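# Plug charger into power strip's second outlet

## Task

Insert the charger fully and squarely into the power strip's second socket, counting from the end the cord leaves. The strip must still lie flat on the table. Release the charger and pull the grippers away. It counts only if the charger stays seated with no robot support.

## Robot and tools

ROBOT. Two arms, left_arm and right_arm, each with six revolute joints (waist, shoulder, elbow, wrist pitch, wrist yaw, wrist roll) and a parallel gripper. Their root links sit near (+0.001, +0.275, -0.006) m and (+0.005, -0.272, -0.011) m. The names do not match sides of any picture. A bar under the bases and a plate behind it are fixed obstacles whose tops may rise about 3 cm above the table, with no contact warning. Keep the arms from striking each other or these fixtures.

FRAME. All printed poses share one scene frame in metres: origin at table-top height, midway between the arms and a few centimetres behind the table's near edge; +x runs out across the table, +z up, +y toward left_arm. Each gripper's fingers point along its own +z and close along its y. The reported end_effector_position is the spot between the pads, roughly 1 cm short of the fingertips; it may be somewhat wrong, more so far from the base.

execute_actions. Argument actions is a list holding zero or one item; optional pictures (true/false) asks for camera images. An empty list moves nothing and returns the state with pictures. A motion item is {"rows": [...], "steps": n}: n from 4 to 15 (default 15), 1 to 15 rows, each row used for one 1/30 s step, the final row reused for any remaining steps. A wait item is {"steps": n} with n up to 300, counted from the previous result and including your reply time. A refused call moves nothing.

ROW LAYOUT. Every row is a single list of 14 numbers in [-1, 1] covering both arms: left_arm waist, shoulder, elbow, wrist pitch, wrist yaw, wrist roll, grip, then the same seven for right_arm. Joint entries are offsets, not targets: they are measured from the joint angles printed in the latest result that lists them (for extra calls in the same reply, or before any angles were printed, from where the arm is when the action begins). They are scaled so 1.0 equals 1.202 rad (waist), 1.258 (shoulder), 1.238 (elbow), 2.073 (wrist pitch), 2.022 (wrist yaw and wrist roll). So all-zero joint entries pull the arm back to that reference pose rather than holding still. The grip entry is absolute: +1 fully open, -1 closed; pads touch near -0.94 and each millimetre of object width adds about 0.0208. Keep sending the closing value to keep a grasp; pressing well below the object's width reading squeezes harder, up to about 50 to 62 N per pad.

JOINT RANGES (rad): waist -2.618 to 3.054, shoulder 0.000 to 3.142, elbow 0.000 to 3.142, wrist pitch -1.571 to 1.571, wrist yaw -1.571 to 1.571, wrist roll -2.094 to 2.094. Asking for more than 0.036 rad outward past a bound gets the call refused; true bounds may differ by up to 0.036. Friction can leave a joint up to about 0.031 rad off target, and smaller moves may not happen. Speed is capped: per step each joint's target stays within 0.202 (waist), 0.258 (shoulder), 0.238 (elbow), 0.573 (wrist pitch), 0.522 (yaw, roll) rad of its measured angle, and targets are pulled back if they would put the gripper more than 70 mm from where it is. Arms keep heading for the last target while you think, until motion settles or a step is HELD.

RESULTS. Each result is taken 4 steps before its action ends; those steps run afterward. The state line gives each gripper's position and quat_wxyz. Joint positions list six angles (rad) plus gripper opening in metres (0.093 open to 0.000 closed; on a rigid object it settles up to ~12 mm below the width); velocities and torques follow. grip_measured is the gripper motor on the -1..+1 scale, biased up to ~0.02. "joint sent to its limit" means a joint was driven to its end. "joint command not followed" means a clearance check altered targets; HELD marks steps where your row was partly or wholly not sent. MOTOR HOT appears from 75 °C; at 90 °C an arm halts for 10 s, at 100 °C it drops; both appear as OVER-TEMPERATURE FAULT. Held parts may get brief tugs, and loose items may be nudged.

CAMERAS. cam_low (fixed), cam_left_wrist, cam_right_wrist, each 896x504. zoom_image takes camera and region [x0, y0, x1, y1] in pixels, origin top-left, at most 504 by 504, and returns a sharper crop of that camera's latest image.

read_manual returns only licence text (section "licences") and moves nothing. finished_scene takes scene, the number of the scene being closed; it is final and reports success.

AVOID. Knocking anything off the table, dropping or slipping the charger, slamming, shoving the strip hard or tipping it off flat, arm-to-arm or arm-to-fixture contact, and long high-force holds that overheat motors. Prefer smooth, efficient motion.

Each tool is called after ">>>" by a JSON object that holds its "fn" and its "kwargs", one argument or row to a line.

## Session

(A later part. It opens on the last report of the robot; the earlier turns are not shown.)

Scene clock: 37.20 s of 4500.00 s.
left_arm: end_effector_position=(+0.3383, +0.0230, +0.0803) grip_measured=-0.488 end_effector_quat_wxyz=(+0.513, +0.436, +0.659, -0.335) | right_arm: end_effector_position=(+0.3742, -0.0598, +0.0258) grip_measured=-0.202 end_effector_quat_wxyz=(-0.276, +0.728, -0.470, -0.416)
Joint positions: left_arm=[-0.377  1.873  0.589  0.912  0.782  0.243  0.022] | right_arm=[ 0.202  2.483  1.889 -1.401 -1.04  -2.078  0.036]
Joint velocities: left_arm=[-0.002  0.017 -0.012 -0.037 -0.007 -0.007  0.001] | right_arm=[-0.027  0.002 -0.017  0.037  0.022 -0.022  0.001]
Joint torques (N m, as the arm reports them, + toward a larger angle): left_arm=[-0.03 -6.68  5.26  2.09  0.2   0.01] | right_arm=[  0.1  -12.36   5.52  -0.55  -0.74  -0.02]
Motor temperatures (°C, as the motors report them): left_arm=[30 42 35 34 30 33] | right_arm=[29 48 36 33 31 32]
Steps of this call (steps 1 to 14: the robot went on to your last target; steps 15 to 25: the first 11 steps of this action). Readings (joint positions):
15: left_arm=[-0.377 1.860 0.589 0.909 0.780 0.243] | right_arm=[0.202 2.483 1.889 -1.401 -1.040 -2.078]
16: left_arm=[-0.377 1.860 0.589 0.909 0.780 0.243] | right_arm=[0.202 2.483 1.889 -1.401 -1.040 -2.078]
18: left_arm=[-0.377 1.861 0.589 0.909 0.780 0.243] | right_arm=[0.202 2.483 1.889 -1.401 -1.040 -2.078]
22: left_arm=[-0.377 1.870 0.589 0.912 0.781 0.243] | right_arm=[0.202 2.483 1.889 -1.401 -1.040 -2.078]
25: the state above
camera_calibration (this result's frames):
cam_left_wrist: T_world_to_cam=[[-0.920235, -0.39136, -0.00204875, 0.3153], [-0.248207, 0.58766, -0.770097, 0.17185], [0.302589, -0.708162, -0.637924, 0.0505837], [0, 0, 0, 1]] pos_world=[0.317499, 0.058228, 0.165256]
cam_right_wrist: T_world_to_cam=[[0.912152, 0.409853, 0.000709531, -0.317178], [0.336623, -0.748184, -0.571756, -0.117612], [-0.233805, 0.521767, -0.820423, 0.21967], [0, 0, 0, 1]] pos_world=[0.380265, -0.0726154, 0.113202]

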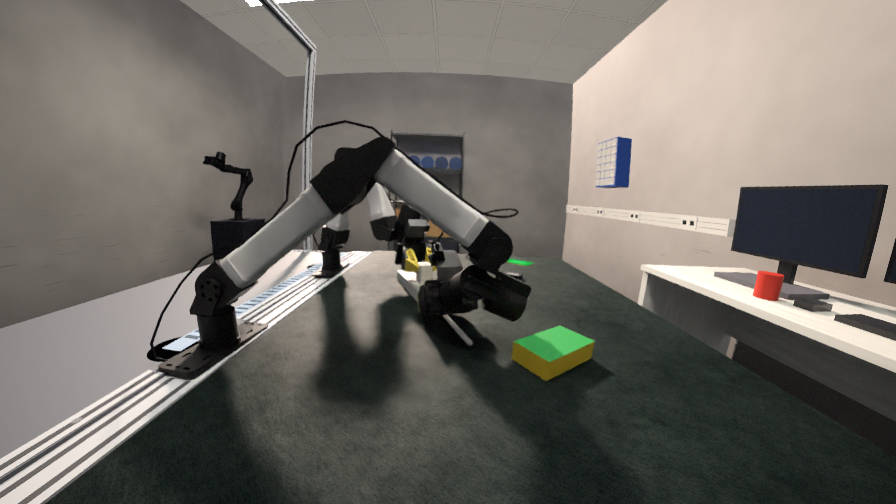

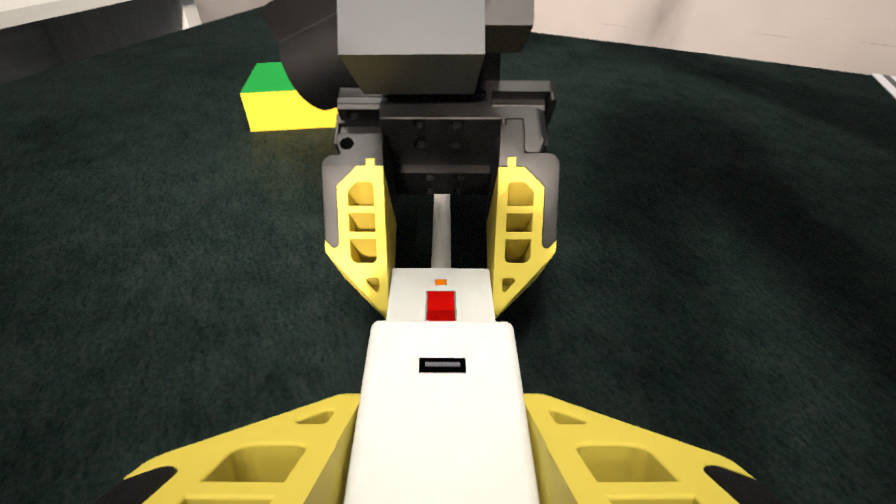

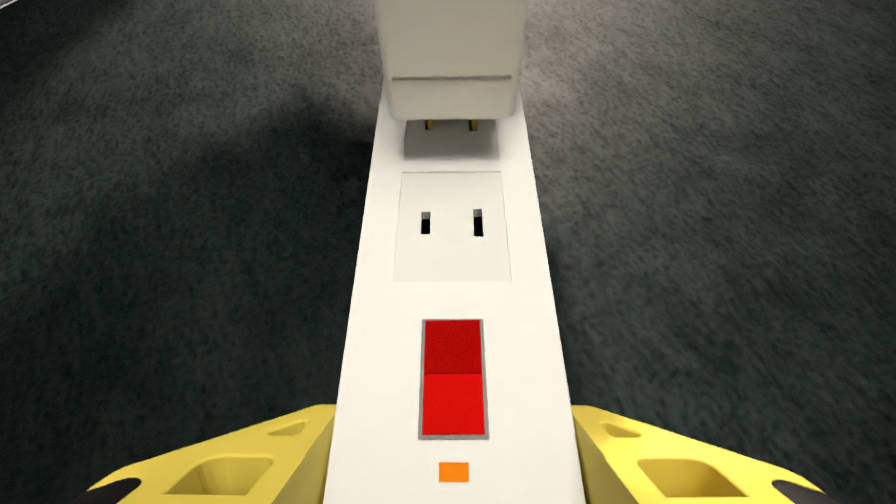

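>>> {"fn": "execute_actions", "kwargs": {
  "actions": [
    {"rows": [[0,0.014,-0.010,0.006,0.002,0.002,-0.55, 0,0,0,0,0,0,-0.24],[0,0.018,-0.012,0.008,0.002,0.002,-0.55, 0,0,0,0,0,0,-0.24],[0,0.022,-0.014,0.010,0.002,0.002,-0.55, 0,0,0,0,0,0,-0.24],[0,0.026,-0.016,0.012,0.002,0.002,-0.55, 0,0,0,0,0,0,-0.24],[0,0.030,-0.018,0.014,0.002,0.002,-0.55, 0,0,0,0,0,0,-0.24],[0,0.034,-0.020,0.016,0.002,0.002,-0.55, 0,0,0,0,0,0,-0.24],[0,0.038,-0.021,0.018,0.002,0.002,-0.55, 0,0,0,0,0,0,-0.24],[0,0.042,-0.022,0.020,0.002,0.002,-0.55, 0,0,0,0,0,0,-0.24],[0,0.046,-0.023,0.021,0.002,0.002,-0.55, 0,0,0,0,0,0,-0.24],[0,0.050,-0.024,0.022,0.002,0.002,-0.55, 0,0,0,0,0,0,-0.24]], "steps": 15}
  ],
  "pictures": true
}}

Scene clock: 37.93 s of 4500.00 s.
left_arm: end_effector_position=(+0.3385, +0.0223, +0.0720) grip_measured=-0.488 end_effector_quat_wxyz=(+0.510, +0.437, +0.659, -0.338) | right_arm: end_effector_position=(+0.3742, -0.0598, +0.0258) grip_measured=-0.202 end_effector_quat_wxyz=(-0.276, +0.728, -0.469, -0.416)
Joint positions: left_arm=[-0.377  1.91   0.589  0.945  0.787  0.243  0.022] | right_arm=[ 0.202  2.483  1.889 -1.401 -1.04  -2.078  0.036]
Joint velocities: left_arm=[-0.012  0.017 -0.012  0.095 -0.007 -0.037 -0.001] | right_arm=[-0.007 -0.007 -0.027 -0.066 -0.007 -0.051  0.001]
Joint torques (N m, as the arm reports them, + toward a larger angle): left_arm=[ 0.02 -6.38  2.97  2.06  0.21  0.  ] | right_arm=[  0.13 -12.36   5.52  -0.56  -0.73  -0.03]
Motor temperatures (°C, as the motors report them): left_arm=[30 42 35 34 30 33] | right_arm=[29 49 36 33 31 32]
Steps of this call (steps 1 to 4: the last 4 steps of your previous action; steps 5 to 11: the robot went on to your last target; steps 12 to 22: the first 11 steps of this action). Readings (joint positions):
12: left_arm=[-0.377 1.873 0.589 0.913 0.782 0.243] | right_arm=[0.202 2.483 1.889 -1.401 -1.040 -2.078]
13: left_arm=[-0.377 1.873 0.589 0.913 0.782 0.243] | right_arm=[0.202 2.483 1.889 -1.401 -1.040 -2.078]
15: left_arm=[-0.377 1.877 0.589 0.917 0.782 0.243] | right_arm=[0.202 2.483 1.889 -1.401 -1.040 -2.078]
19: left_arm=[-0.377 1.899 0.589 0.932 0.783 0.243] | right_arm=[0.202 2.483 1.889 -1.401 -1.040 -2.078]
22: the state above
camera_calibration (this result's frames):
cam_left_wrist: T_world_to_cam=[[-0.9223, -0.386463, 0.00295126, 0.315391], [-0.249229, 0.588918, -0.768805, 0.16608], [0.295376, -0.709805, -0.639477, 0.0473348], [0, 0, 0, 1]] pos_world=[0.318295, 0.0576778, 0.157022]
cam_right_wrist: T_world_to_cam=[[0.912073, 0.410027, 0.0010395, -0.317147], [0.336939, -0.748045, -0.571753, -0.117722], [-0.233657, 0.521831, -0.820425, 0.219618], [0, 0, 0, 1]] pos_world=[0.380241, -0.0726258, 0.113202]

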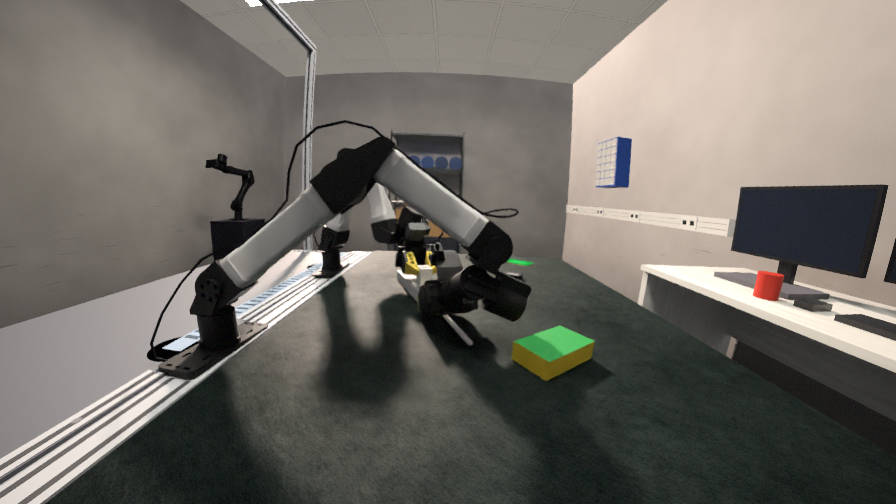

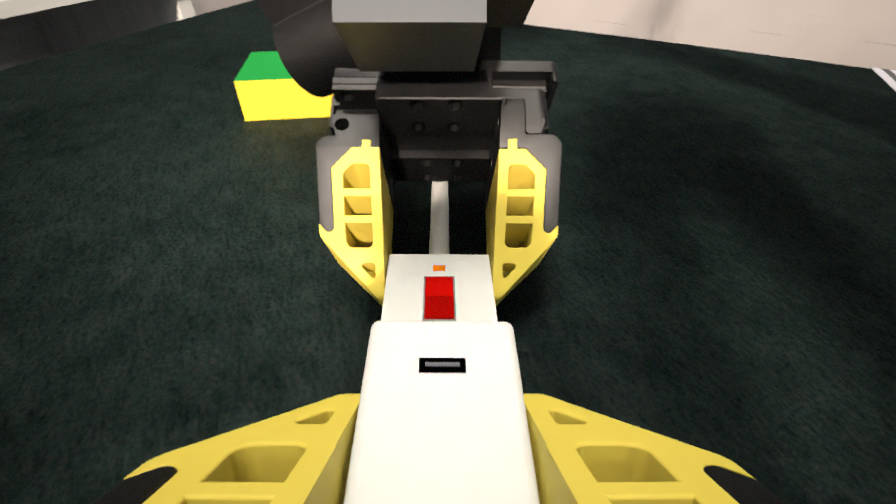

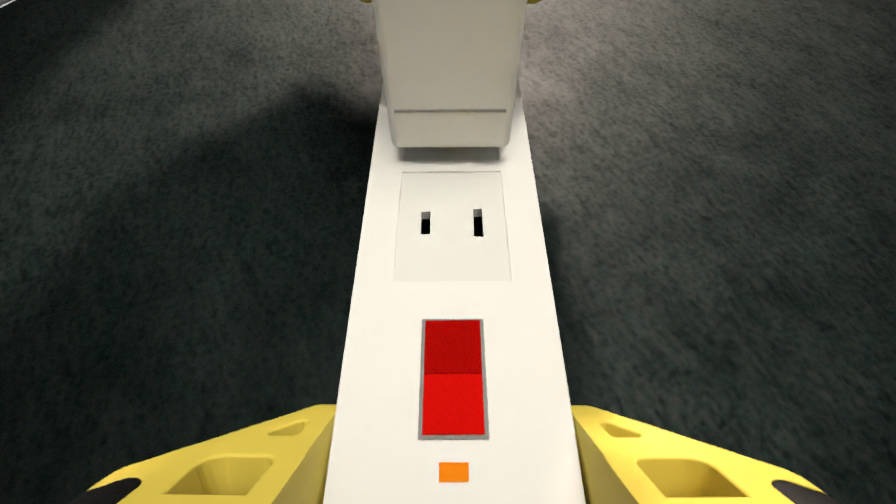

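>>> {"fn": "execute_actions", "kwargs": {
  "actions": [],
  "pictures": false
}}

Scene clock: 41.73 s of 4500.00 s.
left_arm: end_effector_position=(+0.3385, +0.0222, +0.0720) grip_measured=-0.488 end_effector_quat_wxyz=(+0.511, +0.437, +0.659, -0.338) | right_arm: end_effector_position=(+0.3742, -0.0598, +0.0258) grip_measured=-0.202 end_effector_quat_wxyz=(-0.276, +0.728, -0.469, -0.416)
Joint positions: left_arm=[-0.377  1.912  0.589  0.948  0.788  0.243  0.022] | right_arm=[ 0.202  2.483  1.889 -1.401 -1.04  -2.078  0.036]
Joint velocities: left_arm=[-0.002 -0.022  0.002 -0.037  0.081  0.007  0.001] | right_arm=[-0.007 -0.007  0.022 -0.022  0.051 -0.051  0.001]
Joint torques (N m, as the arm reports them, + toward a larger angle): left_arm=[ 0.14 -6.27  2.74  2.14  0.2   0.01] | right_arm=[  0.14 -12.37   5.52  -0.55  -0.74  -0.03]
Motor temperatures (°C, as the motors report them): left_arm=[30 41 35 35 30 33] | right_arm=[29 50 36 33 31 32]
Kept back: nothing.
Steps of this call (steps 1 to 4: the last 4 steps of your previous action; steps 5 to 15: the robot went on to your last target; steps 16 to 90: nothing new was sent; then 0.80 s passed at rest). Readings (joint positions):
1: left_arm=[-0.377 1.911 0.589 0.947 0.788 0.243] | right_arm=[0.202 2.483 1.889 -1.401 -1.040 -2.078]
2: left_arm=[-0.377 1.911 0.589 0.948 0.788 0.243] | right_arm=[0.202 2.483 1.889 -1.401 -1.040 -2.078]
4: left_arm=[-0.377 1.912 0.589 0.948 0.788 0.243] | right_arm=[0.202 2.483 1.889 -1.401 -1.040 -2.078]
8: left_arm=[-0.377 1.912 0.589 0.948 0.788 0.243] | right_arm=[0.202 2.483 1.889 -1.401 -1.040 -2.078]
90: the state above
All arms were judged still, so your last target was given up. Only a new action makes them travel on or press farther. Fingers that are still opening or closing keep moving.

>>> {"fn": "execute_actions", "kwargs": {
  "actions": [
    {"rows": [[0,0,0,0.004,0,0,-0.3, 0,0,0,0,0,0,0.1],[0,0,0,0.004,0,0,0.0, 0,0,0,0,0,0,0.4],[0,0,0,0.004,0,0,0.3, 0,0,0,0,0,0,0.7],[0,0,0,0.004,0,0,0.5, 0,-0.01,0,0,0,0,1],[0,0,0,0.004,0,0,0.5, 0,-0.025,0,-0.01,0,0,1],[0,-0.015,0,0.004,0,0,0.5, 0,-0.05,0,-0.022,0,0,1],[0,-0.035,0,0.004,0,0,0.5, 0,-0.075,0.01,-0.035,0,0,1],[0,-0.058,0,0.004,0,0,0.5, 0,-0.10,0.03,-0.047,0,0,1],[0,-0.082,0,0.004,0,0,0.5, 0,-0.122,0.06,-0.057,0.01,0,1],[0,-0.105,0,0.004,0,0,0.5, 0.01,-0.14,0.095,-0.064,0.03,0,1],[0.01,-0.128,0,0.004,0,0,0.5, 0.03,-0.155,0.135,-0.067,0.055,0,0.6],[0.03,-0.15,0,0.004,0,0,0.5, 0.055,-0.166,0.175,-0.067,0.085,0,0.2],[0.06,-0.17,0,0.004,0,0,0.5, 0.085,-0.172,0.21,-0.067,0.118,0,-0.2],[0.095,-0.187,0,0.004,0,0,0.5, 0.118,-0.175,0.24,-0.067,0.152,0,-0.6],[0.135,-0.2,0,0.004,0,0,0.5, 0.152,-0.175,0.265,-0.067,0.187,0,-1]], "steps": 15}
  ]
}}

Scene clock: 42.90 s of 4500.00 s.
left_arm: end_effector_position=(+0.3391, +0.0216, +0.1007) grip_measured=+0.498 end_effector_quat_wxyz=(+0.536, +0.442, +0.638, -0.332) | right_arm: end_effector_position=(+0.3792, -0.0578, +0.0770) grip_measured=+0.850 end_effector_quat_wxyz=(-0.289, +0.755, -0.451, -0.379)
Joint positions: left_arm=[-0.377  1.831  0.589  0.935  0.788  0.243  0.069] | right_arm=[ 0.206  2.381  1.954 -1.475 -1.006 -2.078  0.086]
Joint velocities: left_arm=[ 0.002 -0.886 -0.002 -0.007  0.007 -0.051  0.001] | right_arm=[ 0.095 -0.711  1.15  -0.344  0.462 -0.022 -0.421]
Joint torques (N m, as the arm reports them, + toward a larger angle): left_arm=[  0.96 -10.33   6.     2.29   0.26   0.01] | right_arm=[  2.01 -15.62   8.08  -0.44  -0.86  -0.01]
Motor temperatures (°C, as the motors report them): left_arm=[30 41 35 35 30 33] | right_arm=[29 50 36 33 31 32]
Steps of this call (steps 1 to 24: nothing new was sent; steps 25 to 35: the first 11 steps of this action). Readings (joint positions):
25: left_arm=[-0.377 1.912 0.589 0.948 0.788 0.243] | right_arm=[0.202 2.483 1.889 -1.401 -1.040 -2.078]
26: left_arm=[-0.377 1.912 0.589 0.948 0.788 0.243] | right_arm=[0.202 2.483 1.889 -1.401 -1.040 -2.078]
28: left_arm=[-0.377 1.912 0.589 0.948 0.788 0.243] | right_arm=[0.202 2.483 1.889 -1.401 -1.040 -2.078]
32: left_arm=[-0.377 1.900 0.589 0.943 0.788 0.243] | right_arm=[0.202 2.451 1.889 -1.423 -1.038 -2.078]
35: the state above

>>> {"fn": "execute_actions", "kwargs": {
  "actions": [
    {"rows": [[0.17,-0.145,0,0.01,0,0,0.5, 0.176,-0.094,0.225,-0.0314,0.192,0,-1],[0.205,-0.153,0,0.01,0,0,0.5, 0.206,-0.094,0.236,-0.0314,0.217,0,-1],[0.24,-0.16,0,0.01,0,0,0.5, 0.235,-0.094,0.244,-0.0314,0.245,0,-1],[0.275,-0.167,0,0.01,0,0,0.5, 0.265,-0.094,0.249,-0.0314,0.273,0,-1],[0.305,-0.172,0,0.01,0,0,0.5, 0.295,-0.094,0.252,-0.0314,0.301,0,-1],[0.333,-0.176,0,0.01,0,0,0.5, 0.322,-0.094,0.252,-0.0314,0.329,0,-1],[0.357,-0.179,0,0.01,0,0,0.5, 0.349,-0.094,0.252,-0.0314,0.357,0,-1],[0.377,-0.18,0,0.01,0,0,0.5, 0.372,-0.094,0.252,-0.0314,0.382,0,-1],[0.392,-0.18,0,0.01,0,0,0.5, 0.393,-0.094,0.252,-0.0314,0.407,0,-1],[0.403,-0.18,0,0.01,0,0,0.5, 0.411,-0.094,0.252,-0.0314,0.429,0,-1],[0.41,-0.18,0,0.01,0,0,0.5, 0.426,-0.094,0.252,-0.0314,0.447,0,-1],[0.413,-0.18,0,0.01,0,0,0.5, 0.437,-0.094,0.252,-0.0314,0.463,0,-1],[0.413,-0.18,0,0.01,0,0,0.5, 0.443,-0.094,0.252,-0.0314,0.474,0,-1],[0.413,-0.18,0,0.01,0,0,0.5, 0.447,-0.094,0.252,-0.0314,0.4817,0,-1],[0.413,-0.18,0,0.01,0,0,0.5, 0.447,-0.094,0.252,-0.0314,0.4817,0,-1]], "steps": 15}
  ]
}}

>>> {"fn": "execute_actions", "kwargs": {
  "actions": [
    {"steps": 10}
  ],
  "pictures": true
}}

Scene clock: 44.17 s of 4500.00 s.
left_arm: end_effector_position=(+0.4094, +0.2032, +0.1890) grip_measured=+0.498 end_effector_quat_wxyz=(+0.678, +0.307, +0.649, -0.159) | right_arm: end_effector_position=(+0.3215, +0.0451, +0.1231) grip_measured=-0.980 end_effector_quat_wxyz=(-0.095, +0.972, -0.196, -0.090)
Joint positions: left_arm=[0.095 1.62  0.589 0.957 0.79  0.243 0.069] | right_arm=[ 0.693  2.25   2.252 -1.526 -0.303 -2.078  0.   ]
Joint velocities: left_arm=[ 0.383 -0.012  0.007 -0.022 -0.051  0.007 -0.001] | right_arm=[ 0.896 -0.007  0.002 -0.022  1.223  0.022  0.   ]
Joint torques (N m, as the arm reports them, + toward a larger angle): left_arm=[-0.27 -8.    7.25  2.03  0.11 -0.06] | right_arm=[ -2.19 -10.74   7.55   0.24  -0.21  -0.01]
Motor temperatures (°C, as the motors report them): left_arm=[30 41 35 35 30 33] | right_arm=[29 50 37 33 31 32]
Steps of this call (steps 1 to 4: the last 4 steps of your previous action; steps 5 to 27: the robot went on to your last target; steps 28 to 38: the first 11 steps of this action). Readings (joint positions):
28: left_arm=[-0.209 1.664 0.589 0.962 0.789 0.243] | right_arm=[0.399 2.250 2.223 -1.525 -0.669 -2.078]
29: left_arm=[-0.198 1.664 0.589 0.962 0.791 0.243] | right_arm=[0.404 2.250 2.225 -1.525 -0.653 -2.078]
31: left_arm=[-0.141 1.657 0.589 0.958 0.794 0.243] | right_arm=[0.435 2.250 2.234 -1.526 -0.594 -2.078]
35: left_arm=[0.023 1.630 0.589 0.957 0.792 0.243] | right_arm=[0.579 2.250 2.252 -1.526 -0.431 -2.078]
38: the state above

Scene clock: 44.50 s of 4500.00 s.
left_arm: end_effector_position=(+0.4106, +0.2110, +0.1892) grip_measured=+0.498 end_effector_quat_wxyz=(+0.679, +0.301, +0.652, -0.153) | right_arm: end_effector_position=(+0.3257, +0.0372, +0.1164) grip_measured=-0.980 end_effector_quat_wxyz=(-0.021, +0.986, -0.167, -0.006)
Joint positions: left_arm=[0.114 1.62  0.589 0.957 0.79  0.243 0.069] | right_arm=[ 0.759  2.25   2.252 -1.526 -0.076 -2.078  0.   ]
Joint velocities: left_arm=[ 0.002 -0.007  0.007  0.037  0.022  0.066  0.   ] | right_arm=[-0.017  0.002 -0.017 -0.066  0.183 -0.066  0.   ]
Joint torques (N m, as the arm reports them, + toward a larger angle): left_arm=[ 0.59 -8.05  7.23  2.06  0.09 -0.05] | right_arm=[ -0.86 -10.79   7.49   0.24  -0.19  -0.01]
Motor temperatures (°C, as the motors report them): left_arm=[30 41 35 35 30 33] | right_arm=[29 50 37 33 31 32]
Kept back: nothing.
Steps of this call (steps 1 to 4: the last 4 steps of your previous action; steps 5 to 10: the robot went on to your last target). Readings (joint positions):
1: left_arm=[0.106 1.620 0.589 0.957 0.790 0.243] | right_arm=[0.722 2.250 2.252 -1.526 -0.263 -2.078]
2: left_arm=[0.113 1.620 0.589 0.957 0.790 0.243] | right_arm=[0.743 2.250 2.252 -1.526 -0.227 -2.078]
4: left_arm=[0.114 1.620 0.589 0.957 0.790 0.243] | right_arm=[0.765 2.250 2.252 -1.526 -0.167 -2.078]
8: left_arm=[0.114 1.620 0.589 0.957 0.790 0.243] | right_arm=[0.761 2.250 2.252 -1.526 -0.095 -2.078]
10: the state above
camera_calibration (this result's frames):
cam_left_wrist: T_world_to_cam=[[-0.603496, -0.770002, -0.207096, 0.444228], [-0.24442, 0.425865, -0.871147, 0.214837], [0.75898, -0.475116, -0.445212, -0.0417164], [0, 0, 0, 1]] pos_world=[0.352263, 0.230745, 0.26058]
cam_right_wrist: T_world_to_cam=[[0.336535, 0.941207, 0.0295653, -0.148388], [0.856665, -0.319041, 0.405386, -0.276002], [0.390984, -0.111099, -0.913668, 0.0629561], [0, 0, 0, 1]] pos_world=[0.261765, 0.0586022, 0.173796]

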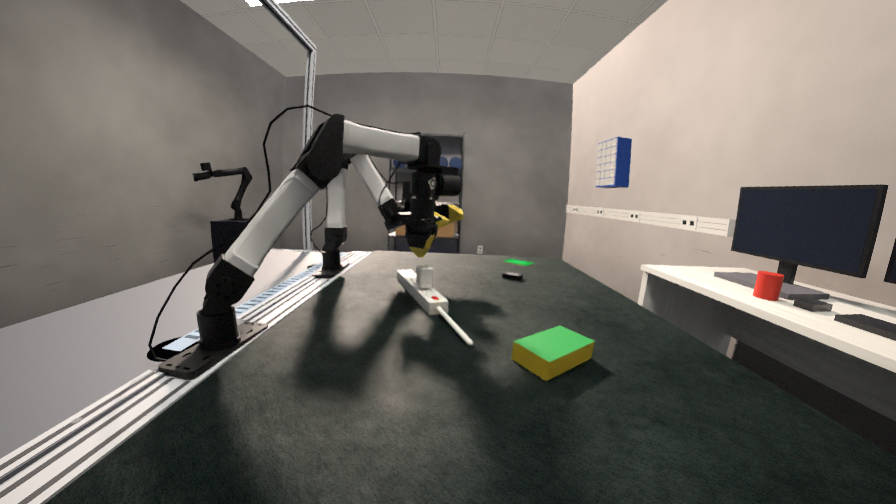

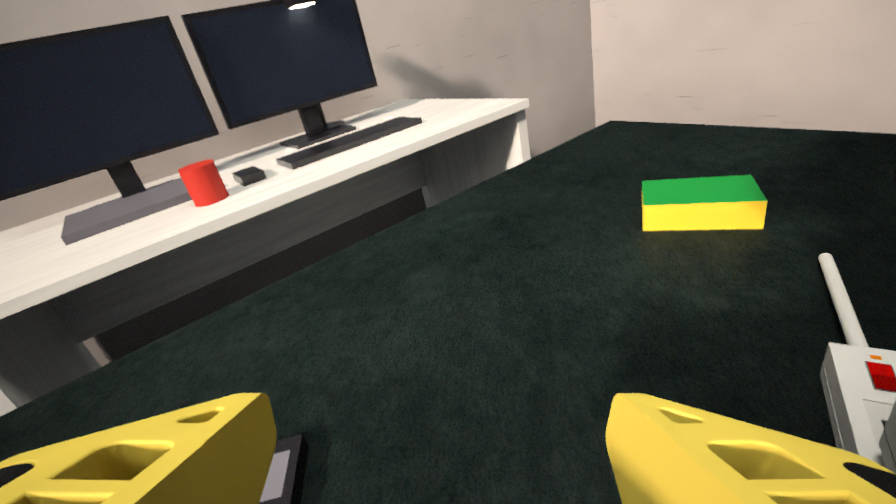

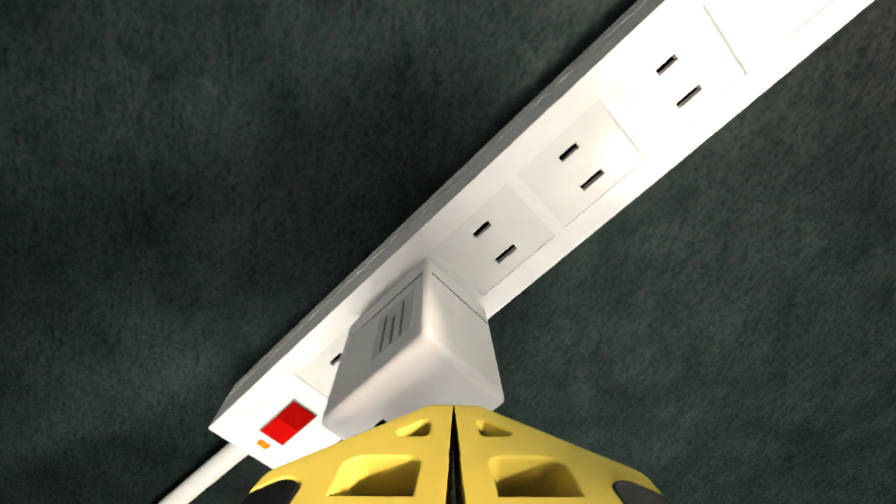

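>>> {"fn": "execute_actions", "kwargs": {
  "actions": [
    {"rows": [[0,0,0,0.004,0,0,0.5, -0.018,0.01,-0.005,0.005,0.021,0,-1],[0,0,0,0.004,0,0,0.5, -0.024,0.015,-0.012,0.01,0.021,0,-1],[0,0,0,0.004,0,0,0.5, -0.03,0.019,-0.02,0.015,0.021,0,-1],[0,0,0,0.004,0,0,0.5, -0.035,0.023,-0.028,0.02,0.021,0,-1],[0,0,0,0.004,0,0,0.5, -0.04,0.023,-0.036,0.025,0.021,0,-1],[0,0,0,0.004,0,0,0.5, -0.04,0.023,-0.043,0.029,0.021,0,-1],[0,0,0,0.004,0,0,0.5, -0.04,0.023,-0.048,0.031,0.021,0,-1],[0,0,0,0.004,0,0,0.5, -0.04,0.023,-0.051,0.031,0.021,0,-1],[0,0,0,0.004,0,0,0.5, -0.04,0.023,-0.051,0.029,0.021,0,-1]], "steps": 15}
  ],
  "pictures": true
}}

Scene clock: 45.40 s of 4500.00 s.
left_arm: end_effector_position=(+0.4106, +0.2110, +0.1892) grip_measured=+0.498 end_effector_quat_wxyz=(+0.679, +0.301, +0.652, -0.153) | right_arm: end_effector_position=(+0.3414, +0.0212, +0.0997) grip_measured=-0.980 end_effector_quat_wxyz=(-0.004, +0.983, -0.185, +0.002)
Joint positions: left_arm=[0.114 1.62  0.589 0.957 0.79  0.243 0.069] | right_arm=[ 0.722  2.264  2.206 -1.484 -0.044 -2.078  0.   ]
Joint velocities: left_arm=[ 0.007  0.007  0.007  0.051  0.037 -0.066 -0.   ] | right_arm=[-0.012  0.09  -0.056  0.081  0.007 -0.007  0.   ]
Joint torques (N m, as the arm reports them, + toward a larger angle): left_arm=[ 0.15 -6.75  7.16  2.13  0.09 -0.05] | right_arm=[ -0.69 -11.17   5.41   0.54  -0.19  -0.01]
Motor temperatures (°C, as the motors report them): left_arm=[30 41 35 35 30 33] | right_arm=[29 50 37 33 31 32]
Steps of this call (steps 1 to 16: the robot went on to your last target; steps 17 to 27: the first 11 steps of this action). Readings (joint positions):
17: left_arm=[0.114 1.620 0.589 0.957 0.790 0.243] | right_arm=[0.758 2.250 2.252 -1.526 -0.046 -2.078]
18: left_arm=[0.114 1.620 0.589 0.957 0.790 0.243] | right_arm=[0.757 2.250 2.252 -1.525 -0.046 -2.078]
20: left_arm=[0.114 1.620 0.589 0.957 0.790 0.243] | right_arm=[0.752 2.250 2.247 -1.516 -0.046 -2.078]
24: left_arm=[0.114 1.620 0.589 0.957 0.790 0.243] | right_arm=[0.729 2.254 2.217 -1.492 -0.045 -2.078]
27: the state above
camera_calibration (this result's frames):
cam_left_wrist: T_world_to_cam=[[-0.603496, -0.770002, -0.207096, 0.444228], [-0.24442, 0.425865, -0.871147, 0.214837], [0.75898, -0.475116, -0.445212, -0.0417164], [0, 0, 0, 1]] pos_world=[0.352263, 0.230745, 0.26058]
cam_right_wrist: T_world_to_cam=[[0.371815, 0.928306, -0.00106165, -0.146868], [0.840564, -0.336186, 0.424772, -0.283901], [0.393962, -0.158829, -0.9053, 0.0389428], [0, 0, 0, 1]] pos_world=[0.277903, 0.0470807, 0.155692]

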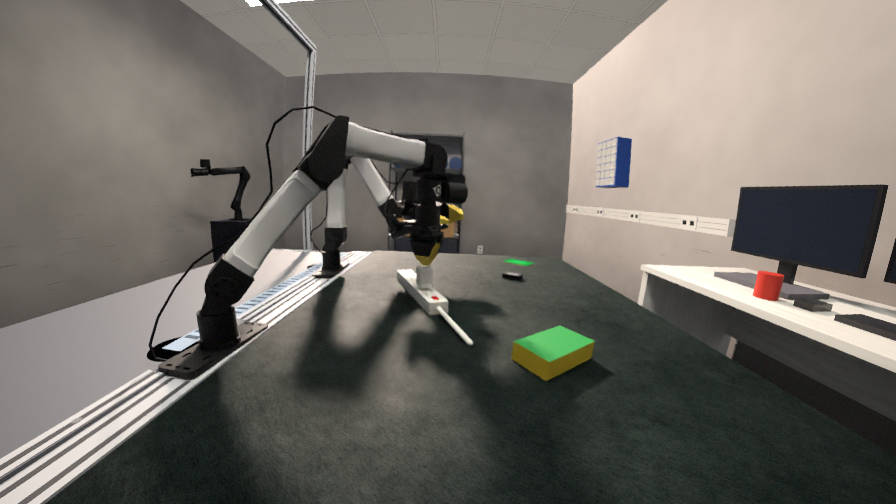

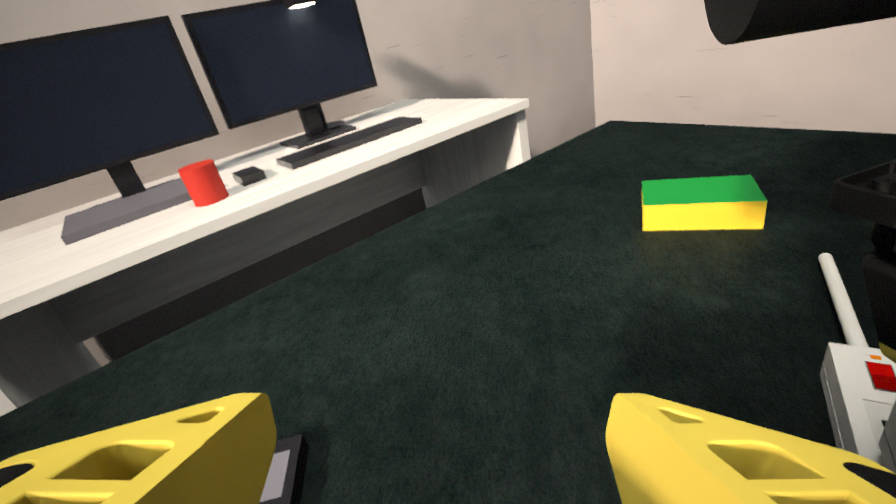

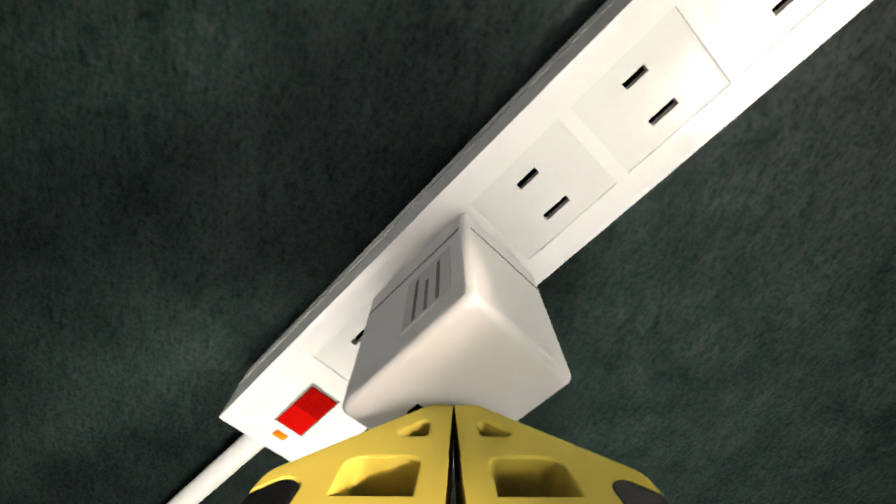

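>>> {"fn": "execute_actions", "kwargs": {
  "actions": [
    {"rows": [[0,0,0,0.004,0,0,0.5, 0,0.012,-0.008,0.004,0,0,-1],[0,0,0,0.004,0,0,0.5, 0,0.018,-0.010,0.004,0,0,-1],[0,0,0,0.004,0,0,0.5, 0,0.024,-0.012,0.004,0,0,-1],[0,0,0,0.004,0,0,0.5, 0,0.030,-0.014,0.004,0,0,-1],[0,0,0,0.004,0,0,0.5, 0,0.037,-0.017,0.004,0,0,-1],[0,0,0,0.004,0,0,0.5, 0,0.045,-0.021,0.004,0,0,-1],[0,0,0,0.004,0,0,0.5, 0,0.054,-0.025,0.004,0,0,-1],[0,0,0,0.004,0,0,0.5, 0,0.063,-0.030,0.004,0,0,-1],[0,0,0,0.004,0,0,0.5, 0,0.072,-0.034,0.004,0,0,-1],[0,0,0,0.004,0,0,0.5, 0,0.081,-0.039,0.004,0,0,-1],[0,0,0,0.004,0,0,0.5, 0,0.090,-0.043,0.004,0,0,-1],[0,0,0,0.004,0,0,0.5, 0,0.099,-0.047,0.004,0,0,-1],[0,0,0,0.004,0,0,0.5, 0,0.108,-0.051,0.004,0,0,-1]], "steps": 15}
  ]
}}

>>> {"fn": "execute_actions", "kwargs": {
  "actions": [
    {"steps": 7}
  ]
}}

Scene clock: 46.80 s of 4500.00 s.
left_arm: end_effector_position=(+0.4106, +0.2110, +0.1892) grip_measured=+0.498 end_effector_quat_wxyz=(+0.679, +0.301, +0.652, -0.153) | right_arm: end_effector_position=(+0.3432, +0.0220, +0.0925) grip_measured=-0.980 end_effector_quat_wxyz=(-0.000, +0.983, -0.186, -0.000)
Joint positions: left_arm=[0.114 1.62  0.589 0.957 0.79  0.243 0.069] | right_arm=[ 0.722  2.279  2.203 -1.473 -0.043 -2.078  0.   ]
Joint velocities: left_arm=[-0.012 -0.012 -0.012  0.007  0.007  0.022  0.   ] | right_arm=[ 0.007  0.022 -0.007 -0.007 -0.007 -0.051  0.   ]
Joint torques (N m, as the arm reports them, + toward a larger angle): left_arm=[ 0.16 -6.81  7.23  2.15  0.09 -0.04] | right_arm=[ 0.1  -4.7   2.44  0.27 -0.27 -0.02]
Motor temperatures (°C, as the motors report them): left_arm=[30 41 35 35 30 33] | right_arm=[29 51 37 33 31 32]
Steps of this call (steps 1 to 4: the last 4 steps of your previous action; steps 5 to 15: the robot went on to your last target; steps 16 to 31: nothing new was sent; steps 32 to 42: the first 11 steps of this action). Readings (joint positions):
32: left_arm=[0.114 1.620 0.589 0.957 0.790 0.243] | right_arm=[0.722 2.268 2.203 -1.476 -0.043 -2.078]
33: left_arm=[0.114 1.620 0.589 0.957 0.790 0.243] | right_arm=[0.722 2.268 2.203 -1.476 -0.043 -2.078]
35: left_arm=[0.114 1.620 0.589 0.957 0.790 0.243] | right_arm=[0.722 2.269 2.203 -1.476 -0.043 -2.078]
39: left_arm=[0.114 1.620 0.589 0.957 0.790 0.243] | right_arm=[0.722 2.275 2.203 -1.475 -0.043 -2.078]
42: the state above

Scene clock: 47.03 s of 4500.00 s.
left_arm: end_effector_position=(+0.4106, +0.2110, +0.1892) grip_measured=+0.498 end_effector_quat_wxyz=(+0.679, +0.301, +0.652, -0.153) | right_arm: end_effector_position=(+0.3428, +0.0216, +0.0863) grip_measured=-0.980 end_effector_quat_wxyz=(+0.005, +0.983, -0.186, -0.006)
Joint positions: left_arm=[0.114 1.62  0.589 0.957 0.79  0.243 0.069] | right_arm=[ 0.722  2.293  2.203 -1.475 -0.044 -2.078  0.   ]
Joint velocities: left_arm=[ 0.007 -0.027 -0.012 -0.022  0.022  0.051 -0.001] | right_arm=[-0.002 -0.007 -0.042 -0.051  0.022  0.007  0.   ]
Joint torques (N m, as the arm reports them, + toward a larger angle): left_arm=[ 0.18 -6.8   7.2   2.15  0.09 -0.05] | right_arm=[ 0.18 -4.07  1.65  0.37 -0.23 -0.01]
Motor temperatures (°C, as the motors report them): left_arm=[30 41 35 35 30 33] | right_arm=[29 51 37 33 31 32]
Kept back: nothing.
Steps of this call (steps 1 to 4: the last 4 steps of your previous action; steps 5 to 7: the robot went on to your last target). Readings (joint positions):
1: left_arm=[0.114 1.620 0.589 0.957 0.790 0.243] | right_arm=[0.722 2.280 2.203 -1.472 -0.043 -2.078]
2: left_arm=[0.114 1.620 0.589 0.957 0.790 0.243] | right_arm=[0.722 2.283 2.203 -1.469 -0.042 -2.078]
4: left_arm=[0.114 1.620 0.589 0.957 0.790 0.243] | right_arm=[0.722 2.293 2.203 -1.472 -0.043 -2.078]
7: the state above

>>> {"fn": "execute_actions", "kwargs": {
  "actions": [
    {"rows": [[0,0,0,0.004,0,0,0.5, 0,0.06,-0.034,0,0,0,-1],[0,0,0,0.004,0,0,0.5, 0,0.035,-0.02,0,0,0,-1],[0,0,0,0.004,0,0,0.5, 0,0.012,-0.008,0,0,0,-1],[0,0,0,0.004,0,0,0.5, 0,-0.008,0,0,0,0,-1],[0,0,0,0.004,0,0,0.5, 0,-0.028,0,0,0,0,-1],[0,0,0,0.004,0,0,0.5, 0,-0.05,0,0,0,0,-1],[0,0,0,0.004,0,0,0.5, -0.01,-0.075,0,0,0,0,-1],[0,0,0,0.004,0,0,0.5, -0.03,-0.10,0,0,0,0,-1],[0,0,0,0.004,0,0,0.5, -0.06,-0.125,0,0,0,0,-1],[0,0,0,0.004,0,0,0.5, -0.095,-0.148,0,0,0,0,-1],[0,0,0,0.004,0,0,0.5, -0.135,-0.167,0,0,0,0,-1],[0,0,0,0.004,0,0,0.5, -0.175,-0.182,0,0,0,0,-1],[0,0,0,0.004,0,0,0.5, -0.21,-0.192,0,0,0,0,-1],[0,0,0,0.004,0,0,0.5, -0.235,-0.198,0,0,0,0,-1],[0,0,0,0.004,0,0,0.5, -0.25,-0.2,0,0,0,0,-1]], "steps": 15}
  ]
}}

>>> {"fn": "execute_actions", "kwargs": {
  "actions": [
    {"steps": 10}
  ],
  "pictures": true
}}

>>> {"fn": "zoom_image", "kwargs": {
  "camera": "cam_low",
  "region": [370, 230, 490, 330]
}}

Scene clock: 47.83 s of 4500.00 s.
left_arm: end_effector_position=(+0.4106, +0.2110, +0.1892) grip_measured=+0.498 end_effector_quat_wxyz=(+0.679, +0.301, +0.652, -0.153) | right_arm: end_effector_position=(+0.3512, +0.0104, +0.1348) grip_measured=-0.980 end_effector_quat_wxyz=(-0.040, +0.978, -0.202, +0.030)
Joint positions: left_arm=[0.114 1.62  0.589 0.957 0.79  0.243 0.069] | right_arm=[ 0.683  2.182  2.204 -1.474 -0.05  -2.078  0.   ]
Joint velocities: left_arm=[-0.002  0.012 -0.002 -0.037 -0.007 -0.022 -0.001] | right_arm=[-0.662 -0.921  0.022  0.007 -0.066 -0.007  0.   ]
Joint torques (N m, as the arm reports them, + toward a larger angle): left_arm=[ 0.18 -6.81  7.15  2.14  0.09 -0.05] | right_arm=[ -4.41 -13.1    6.4    0.6   -0.06  -0.01]
Motor temperatures (°C, as the motors report them): left_arm=[30 41 35 35 30 33] | right_arm=[29 51 37 33 31 32]
Steps of this call (steps 1 to 13: the robot went on to your last target; steps 14 to 24: the first 11 steps of this action). Readings (joint positions):
14: left_arm=[0.114 1.620 0.589 0.957 0.790 0.243] | right_arm=[0.722 2.292 2.203 -1.475 -0.044 -2.078]
15: left_arm=[0.114 1.620 0.589 0.957 0.790 0.243] | right_arm=[0.722 2.290 2.204 -1.475 -0.044 -2.078]
17: left_arm=[0.114 1.620 0.589 0.957 0.790 0.243] | right_arm=[0.722 2.286 2.204 -1.475 -0.044 -2.078]
21: left_arm=[0.114 1.620 0.589 0.957 0.790 0.243] | right_arm=[0.721 2.259 2.204 -1.475 -0.044 -2.078]
24: the state above

Scene clock: 48.17 s of 4500.00 s.
left_arm: end_effector_position=(+0.4106, +0.2110, +0.1892) grip_measured=+0.498 end_effector_quat_wxyz=(+0.679, +0.301, +0.652, -0.153) | right_arm: end_effector_position=(+0.4056, -0.1017, +0.2015) grip_measured=-0.980 end_effector_quat_wxyz=(-0.081, +0.934, -0.334, +0.100)
Joint positions: left_arm=[0.114 1.62  0.589 0.957 0.79  0.243 0.069] | right_arm=[ 0.397  2.036  2.204 -1.473 -0.037 -2.078  0.   ]
Joint velocities: left_arm=[-0.007  0.007 -0.007  0.007 -0.007 -0.081 -0.   ] | right_arm=[ 0.149 -0.017 -0.002 -0.022 -0.007  0.022  0.   ]
Joint torques (N m, as the arm reports them, + toward a larger angle): left_arm=[ 0.14 -6.76  7.19  2.14  0.09 -0.05] | right_arm=[ 1.23 -9.74  6.44  0.95 -0.33 -0.01]
Motor temperatures (°C, as the motors report them): left_arm=[30 41 35 35 30 33] | right_arm=[29 51 37 33 31 32]
Kept back: nothing.
Steps of this call (steps 1 to 4: the last 4 steps of your previous action; steps 5 to 10: the robot went on to your last target). Readings (joint positions):
1: left_arm=[0.114 1.620 0.589 0.957 0.790 0.243] | right_arm=[0.655 2.150 2.204 -1.474 -0.052 -2.078]
2: left_arm=[0.114 1.620 0.589 0.957 0.790 0.243] | right_arm=[0.619 2.121 2.204 -1.474 -0.053 -2.078]
4: left_arm=[0.114 1.620 0.589 0.957 0.790 0.243] | right_arm=[0.529 2.073 2.204 -1.473 -0.055 -2.078]
8: left_arm=[0.114 1.620 0.589 0.957 0.790 0.243] | right_arm=[0.398 2.036 2.204 -1.473 -0.040 -2.078]
10: the state above
camera_calibration (this result's frames):
cam_left_wrist: T_world_to_cam=[[-0.603496, -0.770002, -0.207096, 0.444228], [-0.24442, 0.425865, -0.871147, 0.214837], [0.75898, -0.475116, -0.445212, -0.0417164], [0, 0, 0, 1]] pos_world=[0.352263, 0.230745, 0.26058]
cam_right_wrist: T_world_to_cam=[[0.615768, 0.759165, 0.210944, -0.215458], [0.581302, -0.618434, 0.528798, -0.366892], [0.531901, -0.202995, -0.822116, 0.00913066], [0, 0, 0, 1]] pos_world=[0.34109, -0.0614765, 0.246968]

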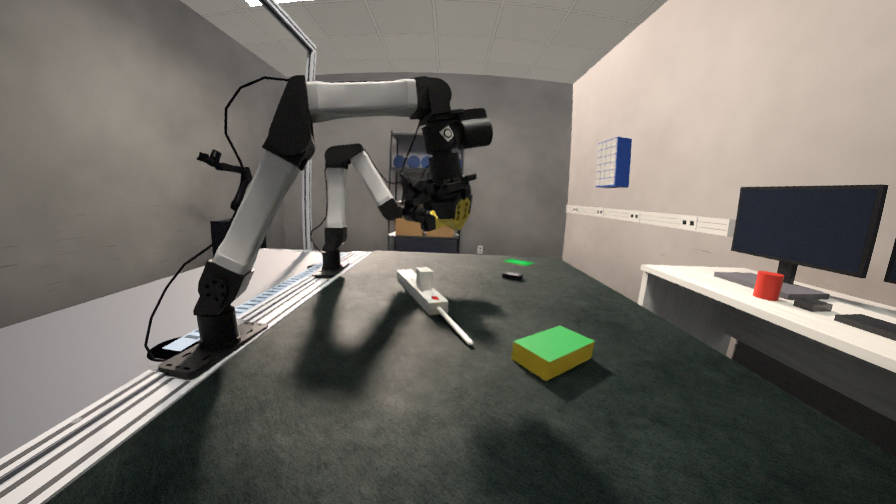

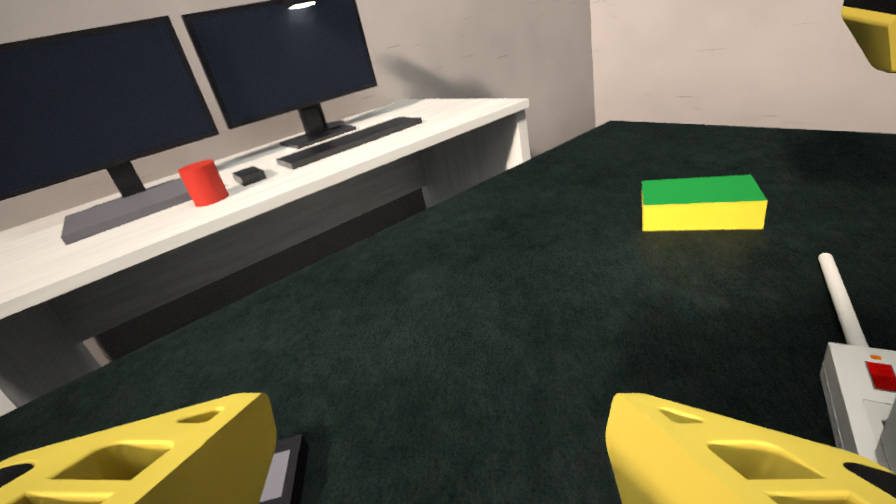

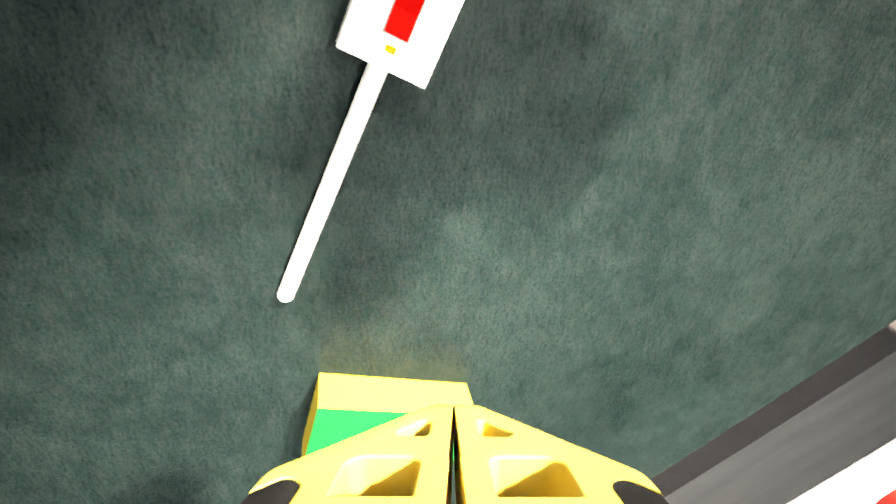

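Region (370, 230, 490, 330) of cam_low's 896x504 image, scaled by 4.200, with more detail than that image has.

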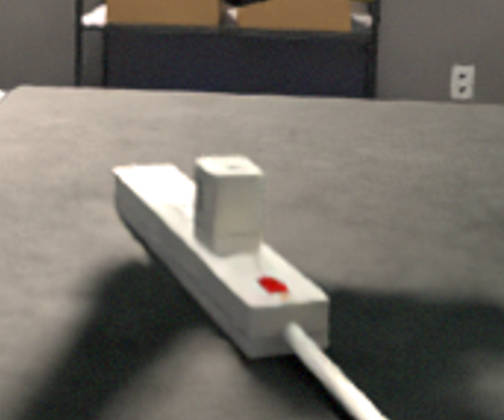

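The charger sits flush and upright in the second outlet, the strip is flat, and both arms are clear.

>>> {"fn": "finished_scene", "kwargs": {
  "scene": 2
}}

The scene is finished: the task was done.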